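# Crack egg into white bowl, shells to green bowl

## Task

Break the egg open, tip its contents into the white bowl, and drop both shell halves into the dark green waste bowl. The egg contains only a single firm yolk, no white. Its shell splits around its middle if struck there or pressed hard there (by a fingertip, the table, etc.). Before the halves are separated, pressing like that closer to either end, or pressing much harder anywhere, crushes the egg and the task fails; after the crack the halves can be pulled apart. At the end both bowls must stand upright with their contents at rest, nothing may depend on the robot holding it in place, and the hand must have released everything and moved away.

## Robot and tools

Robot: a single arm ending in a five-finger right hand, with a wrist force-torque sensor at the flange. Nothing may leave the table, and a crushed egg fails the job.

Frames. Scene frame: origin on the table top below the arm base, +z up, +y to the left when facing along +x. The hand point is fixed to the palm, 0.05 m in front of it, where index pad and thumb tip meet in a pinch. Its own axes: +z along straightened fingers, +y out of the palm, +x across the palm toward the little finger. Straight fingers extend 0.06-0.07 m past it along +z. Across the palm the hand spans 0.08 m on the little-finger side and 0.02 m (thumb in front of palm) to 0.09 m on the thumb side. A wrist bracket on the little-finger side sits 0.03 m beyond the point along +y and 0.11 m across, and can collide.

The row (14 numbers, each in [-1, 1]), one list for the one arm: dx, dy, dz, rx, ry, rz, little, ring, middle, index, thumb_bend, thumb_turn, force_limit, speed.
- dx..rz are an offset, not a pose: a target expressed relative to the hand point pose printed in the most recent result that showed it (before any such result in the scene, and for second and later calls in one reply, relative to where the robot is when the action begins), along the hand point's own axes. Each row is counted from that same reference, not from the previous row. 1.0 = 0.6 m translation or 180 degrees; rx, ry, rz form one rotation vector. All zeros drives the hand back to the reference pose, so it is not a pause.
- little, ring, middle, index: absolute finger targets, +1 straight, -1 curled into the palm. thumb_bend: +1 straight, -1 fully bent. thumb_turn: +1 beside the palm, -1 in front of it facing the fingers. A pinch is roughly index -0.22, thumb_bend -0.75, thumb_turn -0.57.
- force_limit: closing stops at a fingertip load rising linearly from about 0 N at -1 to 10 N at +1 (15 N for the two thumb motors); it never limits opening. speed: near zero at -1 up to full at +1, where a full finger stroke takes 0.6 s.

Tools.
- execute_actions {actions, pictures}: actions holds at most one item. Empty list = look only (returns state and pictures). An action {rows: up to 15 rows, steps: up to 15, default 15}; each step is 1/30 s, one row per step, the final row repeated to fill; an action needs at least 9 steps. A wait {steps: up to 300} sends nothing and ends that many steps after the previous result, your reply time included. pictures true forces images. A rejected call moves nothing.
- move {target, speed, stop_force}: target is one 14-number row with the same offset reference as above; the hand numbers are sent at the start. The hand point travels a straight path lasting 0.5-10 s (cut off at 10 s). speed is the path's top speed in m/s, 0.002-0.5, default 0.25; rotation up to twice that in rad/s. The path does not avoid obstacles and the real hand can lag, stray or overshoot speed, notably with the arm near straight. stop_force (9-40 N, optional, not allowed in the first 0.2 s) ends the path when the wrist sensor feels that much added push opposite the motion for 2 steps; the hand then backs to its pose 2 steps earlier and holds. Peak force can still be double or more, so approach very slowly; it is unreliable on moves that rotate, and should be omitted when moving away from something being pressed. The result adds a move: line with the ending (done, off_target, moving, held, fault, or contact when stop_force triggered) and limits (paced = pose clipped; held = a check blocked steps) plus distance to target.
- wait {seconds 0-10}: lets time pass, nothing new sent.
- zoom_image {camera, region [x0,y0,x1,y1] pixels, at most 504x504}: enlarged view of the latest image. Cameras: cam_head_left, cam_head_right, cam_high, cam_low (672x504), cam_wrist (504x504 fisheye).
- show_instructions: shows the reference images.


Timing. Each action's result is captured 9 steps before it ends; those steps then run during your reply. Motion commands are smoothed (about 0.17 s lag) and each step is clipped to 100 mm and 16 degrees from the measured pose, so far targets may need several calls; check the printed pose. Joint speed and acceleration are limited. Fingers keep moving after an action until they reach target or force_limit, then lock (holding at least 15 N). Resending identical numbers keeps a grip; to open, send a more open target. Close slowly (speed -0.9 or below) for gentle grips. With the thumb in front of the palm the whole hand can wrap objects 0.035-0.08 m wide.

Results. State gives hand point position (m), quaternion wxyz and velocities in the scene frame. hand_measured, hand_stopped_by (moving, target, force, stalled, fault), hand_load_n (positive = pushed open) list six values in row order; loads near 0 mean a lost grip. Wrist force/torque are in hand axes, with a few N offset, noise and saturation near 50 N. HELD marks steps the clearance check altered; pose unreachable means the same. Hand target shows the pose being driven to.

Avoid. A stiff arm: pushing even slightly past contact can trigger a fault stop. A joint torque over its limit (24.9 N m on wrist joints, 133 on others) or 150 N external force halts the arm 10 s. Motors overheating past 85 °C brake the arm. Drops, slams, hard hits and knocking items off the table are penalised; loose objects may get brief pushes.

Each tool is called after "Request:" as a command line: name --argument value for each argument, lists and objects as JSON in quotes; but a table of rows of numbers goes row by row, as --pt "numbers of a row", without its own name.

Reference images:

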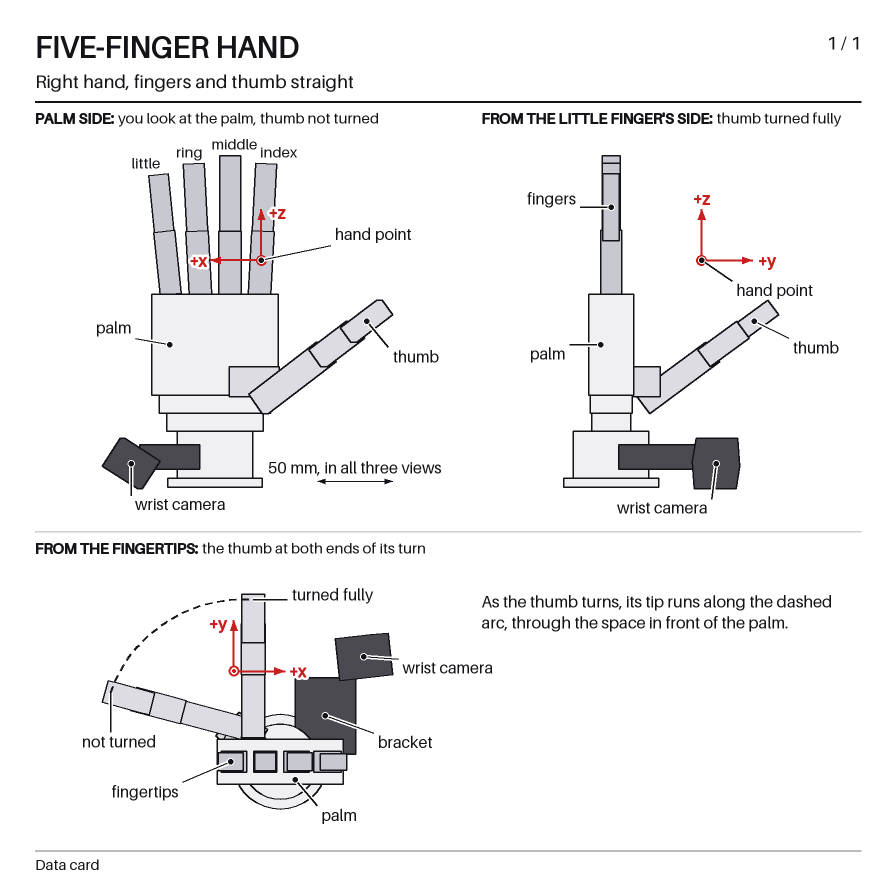

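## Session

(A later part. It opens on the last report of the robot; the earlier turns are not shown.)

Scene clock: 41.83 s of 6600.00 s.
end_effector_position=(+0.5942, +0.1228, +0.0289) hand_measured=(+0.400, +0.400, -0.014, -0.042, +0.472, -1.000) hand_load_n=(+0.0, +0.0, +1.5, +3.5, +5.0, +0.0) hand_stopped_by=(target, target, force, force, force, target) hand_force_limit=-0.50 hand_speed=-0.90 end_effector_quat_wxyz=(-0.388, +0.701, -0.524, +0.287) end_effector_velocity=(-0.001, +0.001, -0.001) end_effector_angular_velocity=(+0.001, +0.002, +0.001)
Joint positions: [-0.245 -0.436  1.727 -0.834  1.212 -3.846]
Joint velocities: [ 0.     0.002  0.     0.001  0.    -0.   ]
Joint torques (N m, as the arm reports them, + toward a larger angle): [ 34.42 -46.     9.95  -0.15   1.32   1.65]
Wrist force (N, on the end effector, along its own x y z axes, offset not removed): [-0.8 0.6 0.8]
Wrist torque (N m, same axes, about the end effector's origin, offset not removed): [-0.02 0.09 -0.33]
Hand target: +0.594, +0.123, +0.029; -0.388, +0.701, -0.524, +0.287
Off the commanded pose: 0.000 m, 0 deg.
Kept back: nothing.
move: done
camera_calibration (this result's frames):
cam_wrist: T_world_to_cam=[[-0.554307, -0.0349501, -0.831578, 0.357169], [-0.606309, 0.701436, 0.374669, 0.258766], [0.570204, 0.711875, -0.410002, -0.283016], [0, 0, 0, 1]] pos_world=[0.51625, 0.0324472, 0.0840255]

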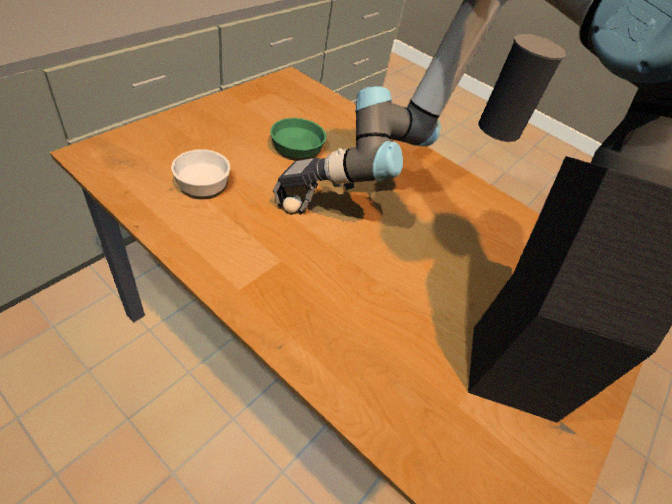

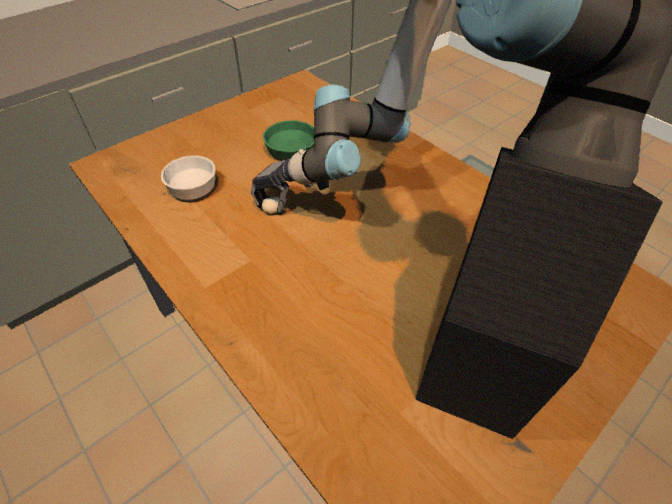

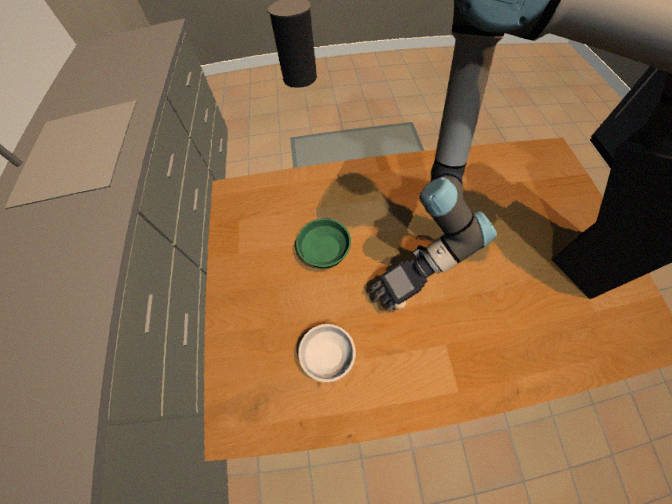

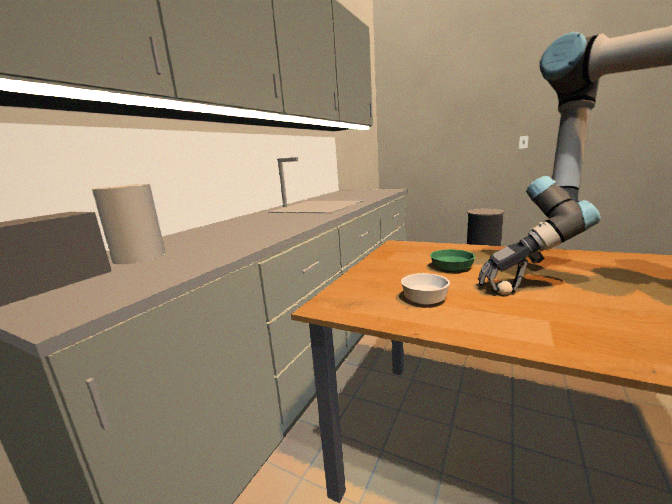

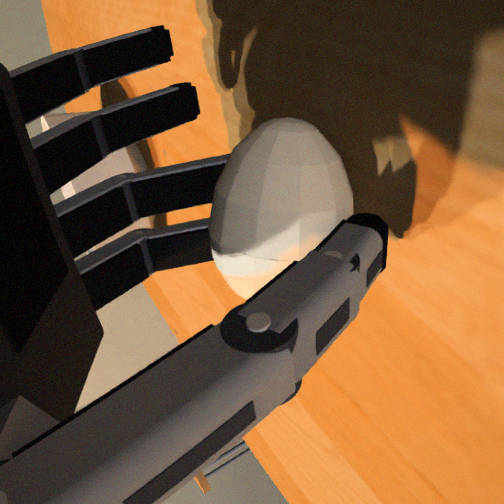

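Request:
move --target '[0,-0.15,-0.01,0,0,0,0.4,0.4,-0.4,-0.4,0.2,-1,-0.5,-0.9]' --speed 0.1

Request:
move --target '[-0.087,-0.145,0.262,0,0,0,0.4,0.4,-0.4,-0.4,0.2,-1,-0.5,-0.9]' --speed 0.12

Scene clock: 43.70 s of 6600.00 s.
end_effector_position=(+0.6354, +0.1346, +0.1080) hand_measured=(+0.400, +0.400, -0.014, -0.042, +0.472, -1.000) hand_load_n=(+0.0, +0.0, +1.5, +3.5, +5.0, +0.0) hand_stopped_by=(target, target, force, force, force, target) hand_force_limit=-0.50 hand_speed=-0.90 end_effector_quat_wxyz=(-0.388, +0.701, -0.524, +0.287) end_effector_velocity=(+0.002, +0.000, +0.003) end_effector_angular_velocity=(+0.000, -0.002, +0.000)
Joint positions: [-0.133 -0.581  1.727 -0.704  1.313 -3.795]
Joint velocities: [ 0.003 -0.004 -0.001  0.003  0.001  0.001]
Joint torques (N m, as the arm reports them, + toward a larger angle): [ 33.97 -49.18  -6.64   2.42   1.69   1.88]
Wrist force (N, on the end effector, along its own x y z axes, offset not removed): [2.9 2.6 1.2]
Wrist torque (N m, same axes, about the end effector's origin, offset not removed): [0.30 -0.25 0.17]
Hand target: +0.636, +0.135, +0.108; -0.388, +0.701, -0.524, +0.287
Off the commanded pose: 0.000 m, 0 deg.
Kept back: nothing.
move: done
camera_calibration (this result's frames):
cam_wrist: T_world_to_cam=[[-0.554209, -0.0348116, -0.831649, 0.44616], [-0.606298, 0.701443, 0.374674, 0.245828], [0.570311, 0.711875, -0.409853, -0.282653], [0, 0, 0, 1]] pos_world=[0.557511, 0.0443107, 0.163097]

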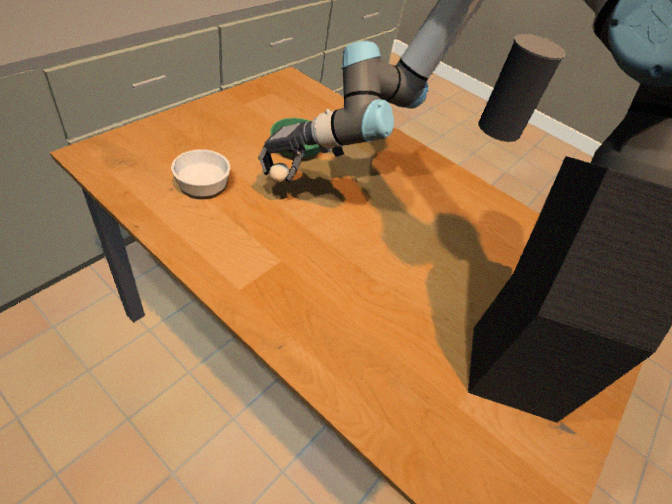

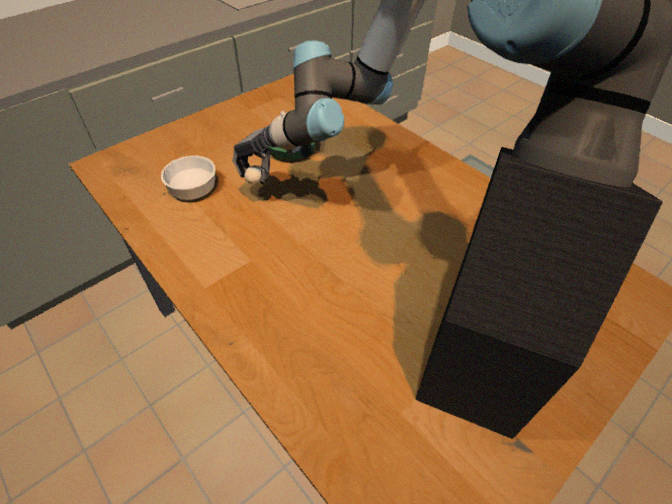

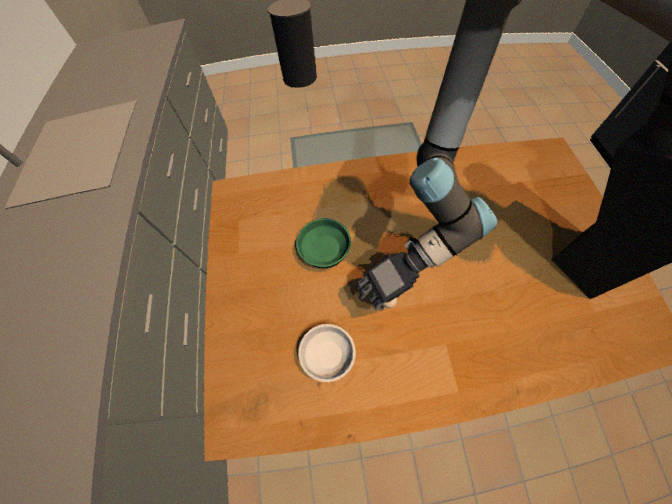

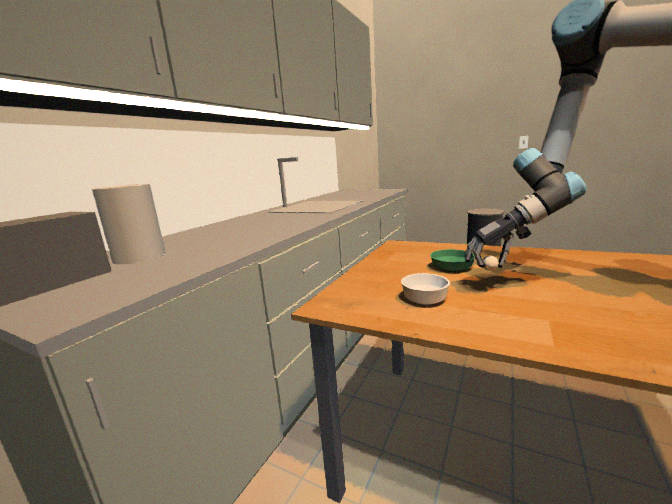

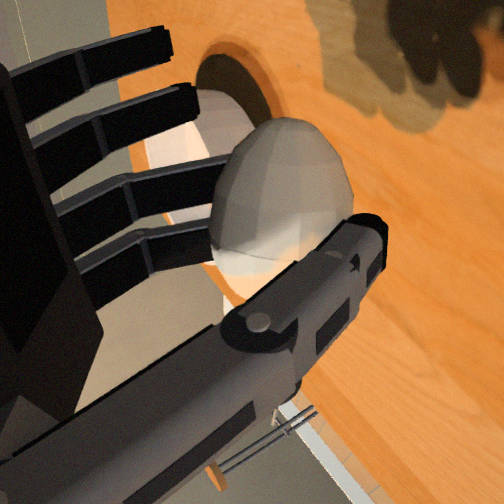

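Scene clock: 45.80 s of 6600.00 s.
end_effector_position=(+0.7921, +0.2359, +0.0979) hand_measured=(+0.400, +0.400, -0.014, -0.042, +0.472, -1.000) hand_load_n=(+0.0, +0.0, +1.5, +3.5, +5.0, +0.0) hand_stopped_by=(target, target, force, force, force, target) hand_force_limit=-0.50 hand_speed=-0.90 end_effector_quat_wxyz=(-0.388, +0.701, -0.524, +0.288) end_effector_velocity=(+0.002, +0.001, -0.000) end_effector_angular_velocity=(-0.001, +0.002, -0.000)
Joint positions: [ 0.076 -0.304  1.069 -0.338  1.502 -3.706]
Joint velocities: [ 0.002  0.006 -0.015  0.011  0.003  0.001]
Joint torques (N m, as the arm reports them, + toward a larger angle): [ 40.8  -43.58 -14.31   1.86   1.63   1.55]
Wrist force (N, on the end effector, along its own x y z axes, offset not removed): [2.4 1.3 0.7]
Wrist torque (N m, same axes, about the end effector's origin, offset not removed): [0.19 -0.25 0.24]
Hand target: +0.792, +0.236, +0.098; -0.388, +0.701, -0.525, +0.287
Off the commanded pose: 0.000 m, 0 deg.
Kept back: nothing.
move: done
camera_calibration (this result's frames):
cam_wrist: T_world_to_cam=[[-0.553946, -0.0345249, -0.831836, 0.527862], [-0.606296, 0.701464, 0.374638, 0.273545], [0.570569, 0.711868, -0.409506, -0.448469], [0, 0, 0, 1]] pos_world=[0.714138, 0.145594, 0.152963]

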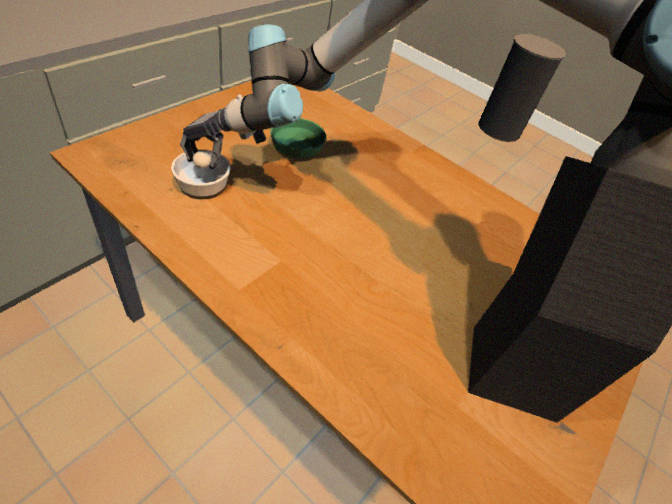

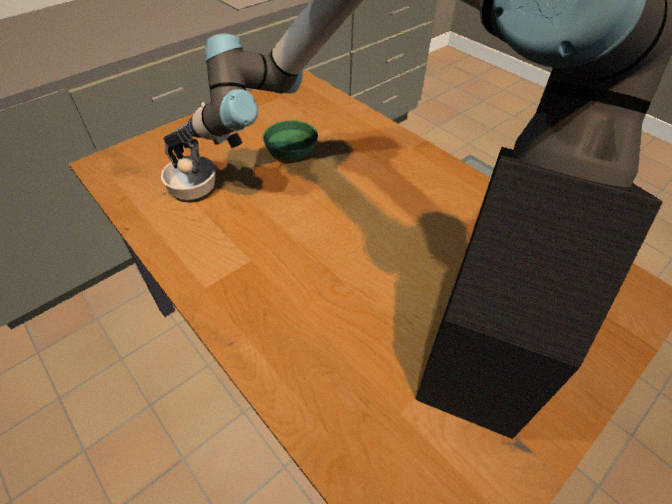

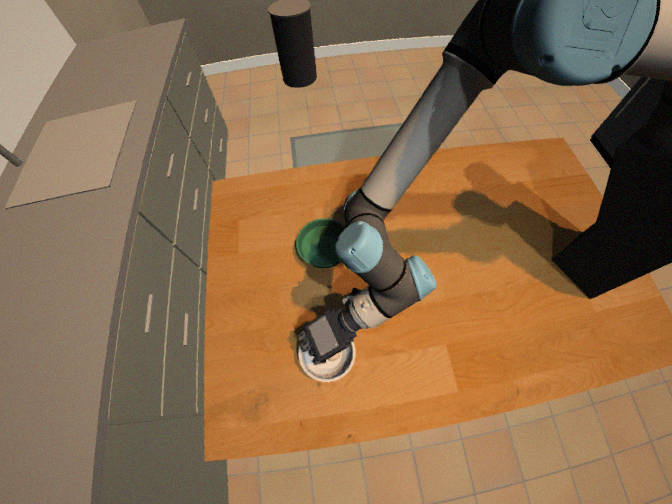

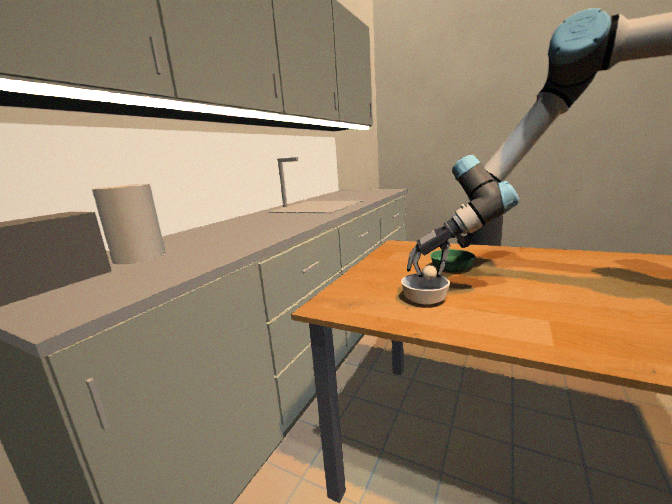

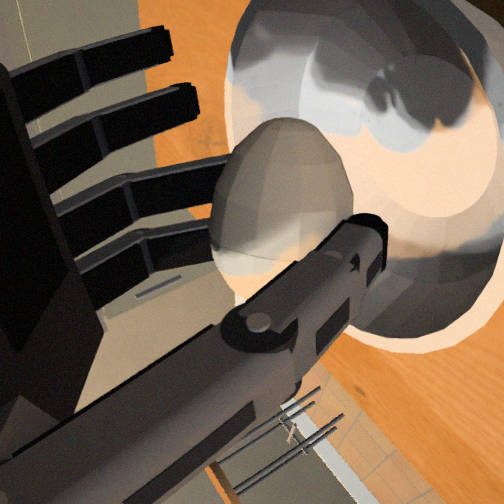

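Lower a bit, raise ring/little, squeeze with thumb.

Request:
move --target '[0,0.035,0.022,0,0,0,1,1,-0.4,-0.4,0.1,-1,0.3,-0.93]' --speed 0.03

Scene clock: 51.43 s of 6600.00 s.
end_effector_position=(+0.7920, +0.2360, +0.0731) hand_measured=(+1.000, +1.000, -0.014, -0.042, +0.438, -1.000) hand_load_n=(+0.0, +0.0, +3.5, +5.5, +9.0, +0.0) hand_stopped_by=(target, target, force, force, force, target) hand_force_limit=0.30 hand_speed=-0.93 end_effector_quat_wxyz=(-0.388, +0.701, -0.524, +0.288) end_effector_velocity=(-0.000, +0.000, -0.000) end_effector_angular_velocity=(-0.000, +0.001, +0.000)
Joint positions: [ 0.06  -0.256  1.03  -0.346  1.488 -3.712]
Joint velocities: [-0.  0.  0.  0.  0. -0.]
Joint torques (N m, as the arm reports them, + toward a larger angle): [ 15.09 -42.91 -13.54  -0.67  -3.01  -1.3 ]
Wrist force (N, on the end effector, along its own x y z axes, offset not removed): [-1.6 8.1 -0.3]
Wrist torque (N m, same axes, about the end effector's origin, offset not removed): [1.24 0.39 0.22]
Hand target: +0.792, +0.236, +0.073; -0.388, +0.701, -0.524, +0.288
Off the commanded pose: 0.000 m, 0 deg.
Kept back: nothing.
move: done
camera_calibration (this result's frames):
cam_wrist: T_world_to_cam=[[-0.553952, -0.0345417, -0.831832, 0.507183], [-0.606298, 0.701465, 0.374632, 0.282703], [0.570561, 0.711866, -0.409521, -0.458637], [0, 0, 0, 1]] pos_world=[0.714038, 0.145701, 0.12816]

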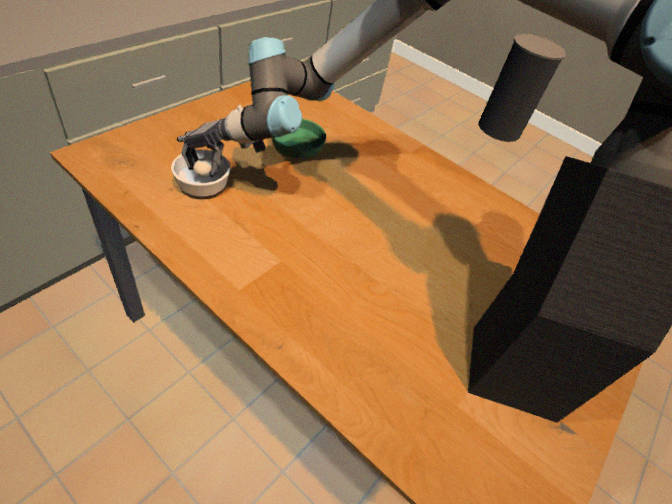

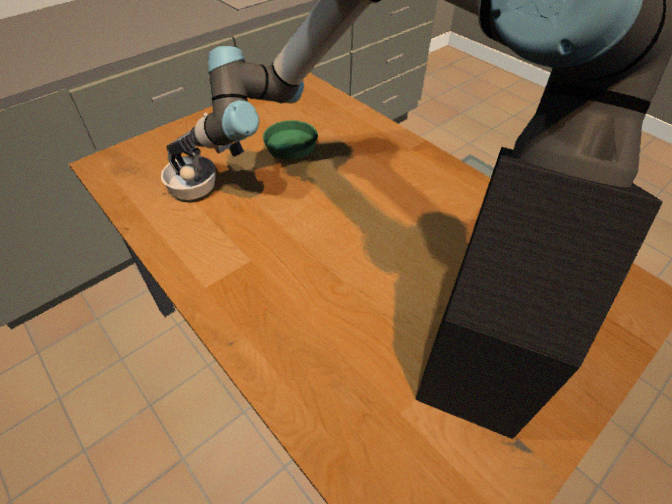

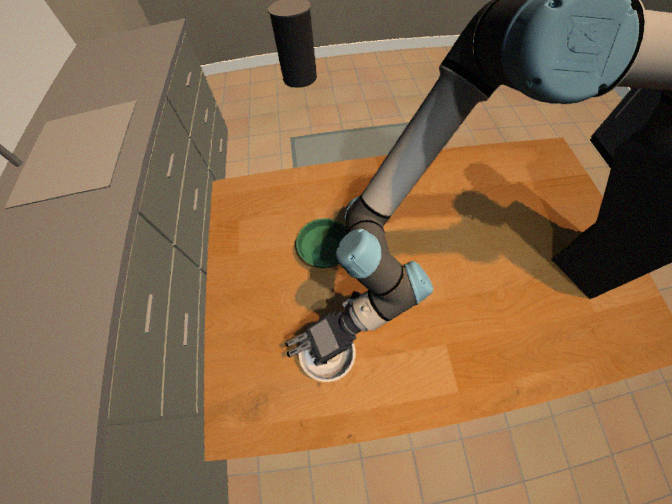

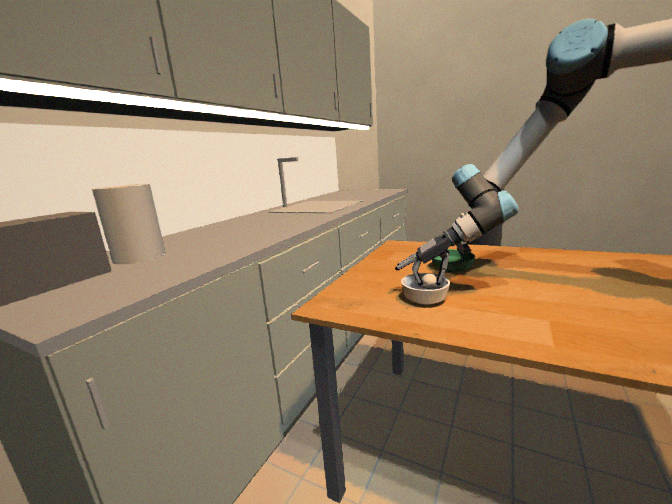

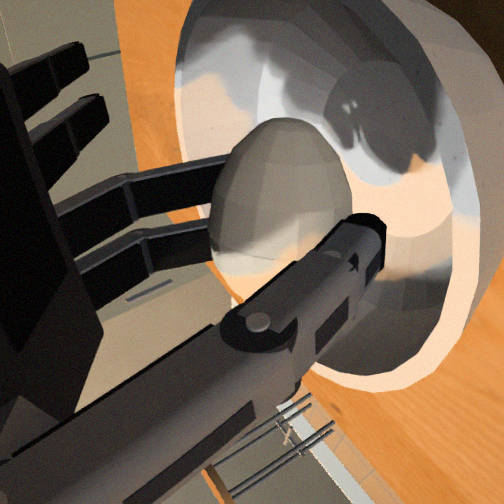

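Request:
move --target '[0,0,0,0,0,0,1,1,-0.4,-0.4,0,-1,1,-0.93]'

Scene clock: 52.87 s of 6600.00 s.
end_effector_position=(+0.7920, +0.2360, +0.0731) hand_measured=(+1.000, +1.000, -0.014, -0.042, +0.396, -1.000) hand_load_n=(+0.0, +0.0, +6.0, +8.0, +14.0, +0.0) hand_stopped_by=(target, target, force, force, force, target) hand_force_limit=1.00 hand_speed=-0.93 end_effector_quat_wxyz=(-0.388, +0.701, -0.524, +0.288) end_effector_velocity=(-0.000, -0.000, -0.000) end_effector_angular_velocity=(-0.001, +0.000, -0.001)
Joint positions: [ 0.06  -0.256  1.03  -0.346  1.488 -3.712]
Joint velocities: [-0.     0.     0.    -0.001  0.001 -0.   ]
Joint torques (N m, as the arm reports them, + toward a larger angle): [ 14.83 -42.8  -14.24  -0.34  -2.92  -1.27]
Wrist force (N, on the end effector, along its own x y z axes, offset not removed): [-0.2 1.6 -3.8]
Wrist torque (N m, same axes, about the end effector's origin, offset not removed): [0.35 0.18 -0.14]
Hand target: +0.792, +0.236, +0.073; -0.388, +0.701, -0.524, +0.288
Off the commanded pose: 0.000 m, 0 deg.
Kept back: nothing.
move: done
camera_calibration (this result's frames):
cam_wrist: T_world_to_cam=[[-0.553952, -0.0345414, -0.831832, 0.507183], [-0.606298, 0.701465, 0.374632, 0.282703], [0.570561, 0.711866, -0.409521, -0.458637], [0, 0, 0, 1]] pos_world=[0.714038, 0.145701, 0.12816]

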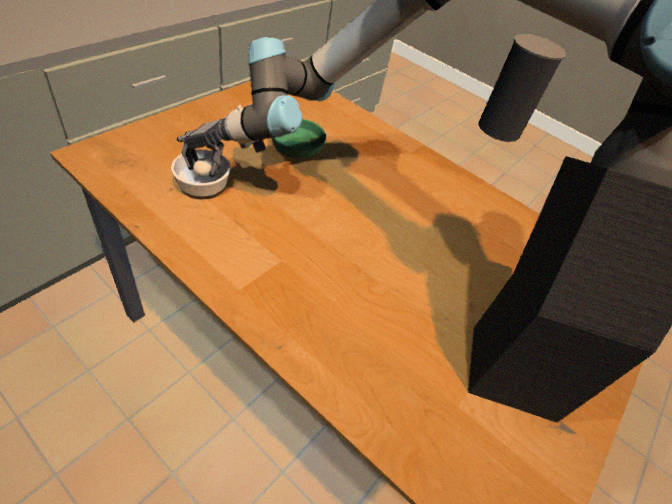

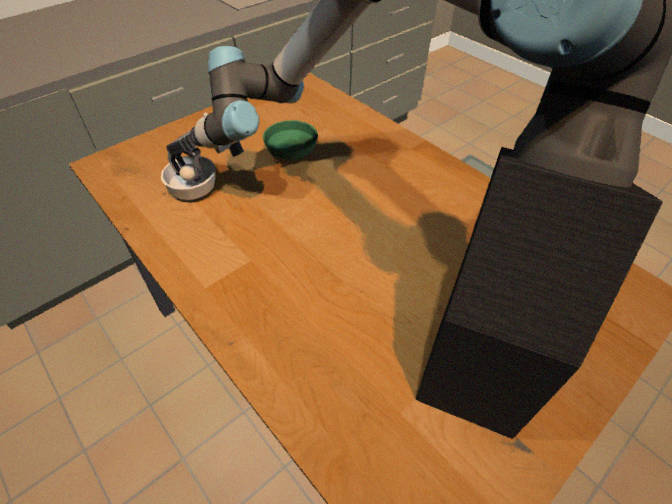

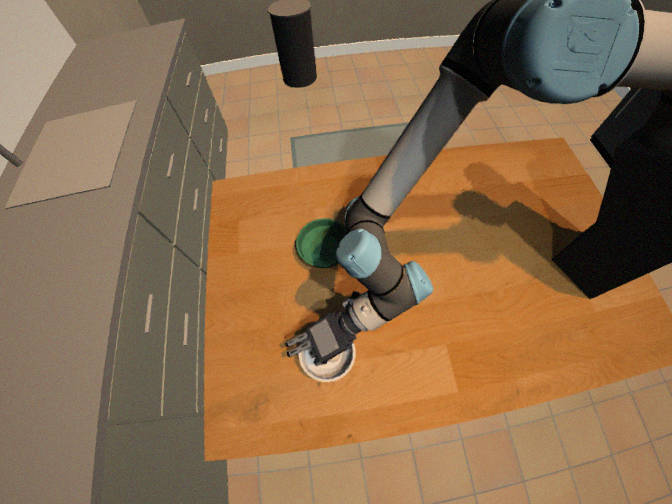

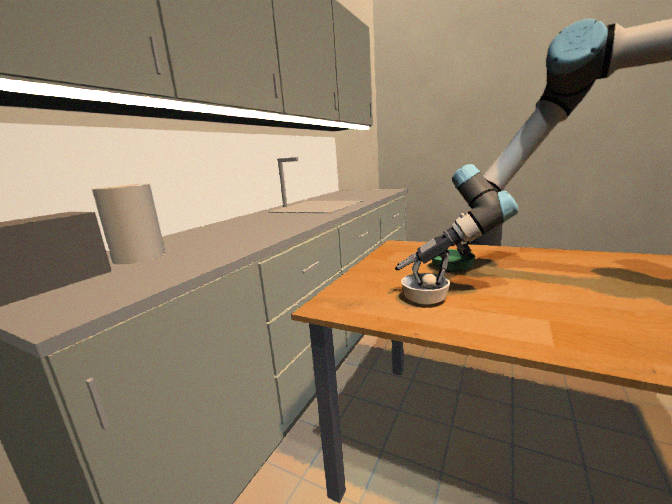

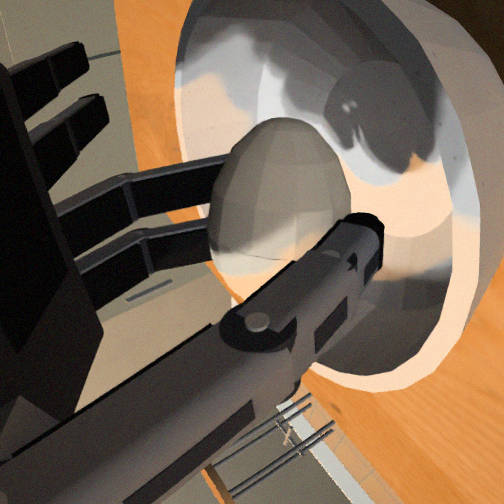

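Request:
move --target '[0,0,0,0,0,0,1,1,-0.5,-0.5,0,-1,1,-0.9]'

Scene clock: 53.80 s of 6600.00 s.
end_effector_position=(+0.7920, +0.2360, +0.0731) hand_measured=(+1.000, +1.000, -0.038, -0.062, +0.400, -1.000) hand_load_n=(+0.0, +0.0, +10.5, +9.5, +20.5, +0.5) hand_stopped_by=(target, target, force, force, force, target) hand_force_limit=1.00 hand_speed=-0.90 end_effector_quat_wxyz=(-0.388, +0.701, -0.524, +0.288) end_effector_velocity=(+0.000, -0.000, +0.000) end_effector_angular_velocity=(+0.000, -0.001, -0.000)
Joint positions: [ 0.06  -0.256  1.03  -0.346  1.488 -3.712]
Joint velocities: [ 0. -0. -0. -0.  0.  0.]
Joint torques (N m, as the arm reports them, + toward a larger angle): [ 15.41 -42.92 -14.18  -0.61  -2.7   -1.21]
Wrist force (N, on the end effector, along its own x y z axes, offset not removed): [-2.0 2.4 0.6]
Wrist torque (N m, same axes, about the end effector's origin, offset not removed): [0.18 0.34 -0.13]
Hand target: +0.792, +0.236, +0.073; -0.388, +0.701, -0.524, +0.288
Off the commanded pose: 0.000 m, 0 deg.
Kept back: nothing.
move: done
camera_calibration (this result's frames):
cam_wrist: T_world_to_cam=[[-0.553952, -0.0345417, -0.831832, 0.507183], [-0.606298, 0.701465, 0.374632, 0.282703], [0.57056, 0.711866, -0.409521, -0.458637], [0, 0, 0, 1]] pos_world=[0.714037, 0.145701, 0.12816]

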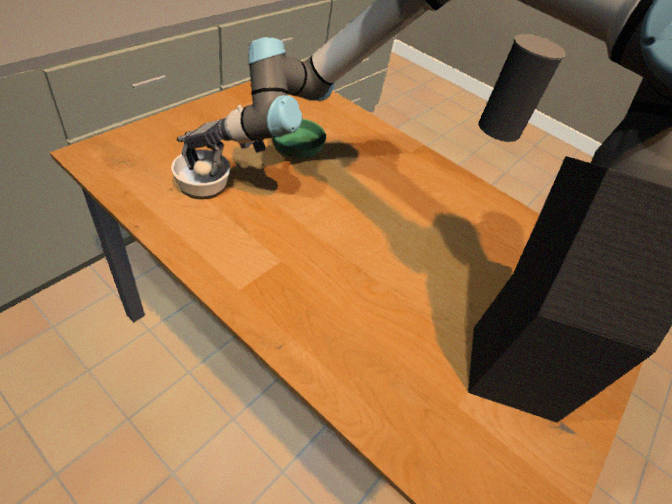

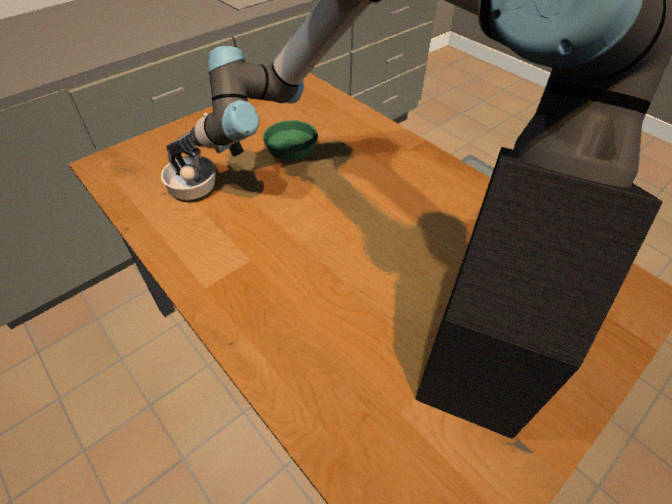

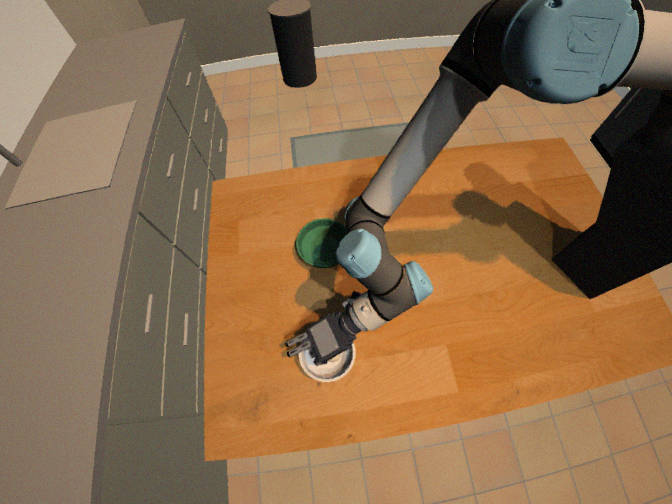

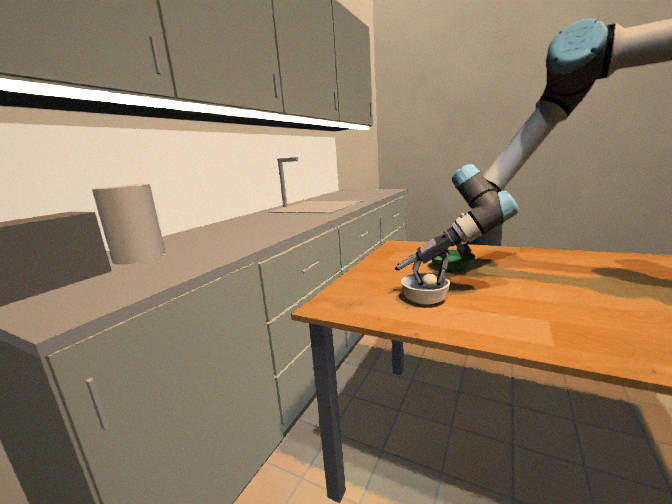

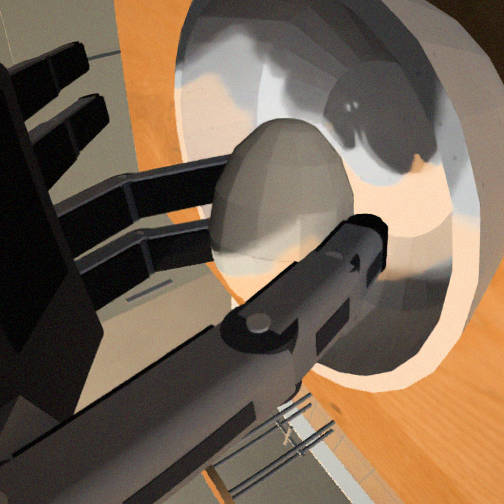

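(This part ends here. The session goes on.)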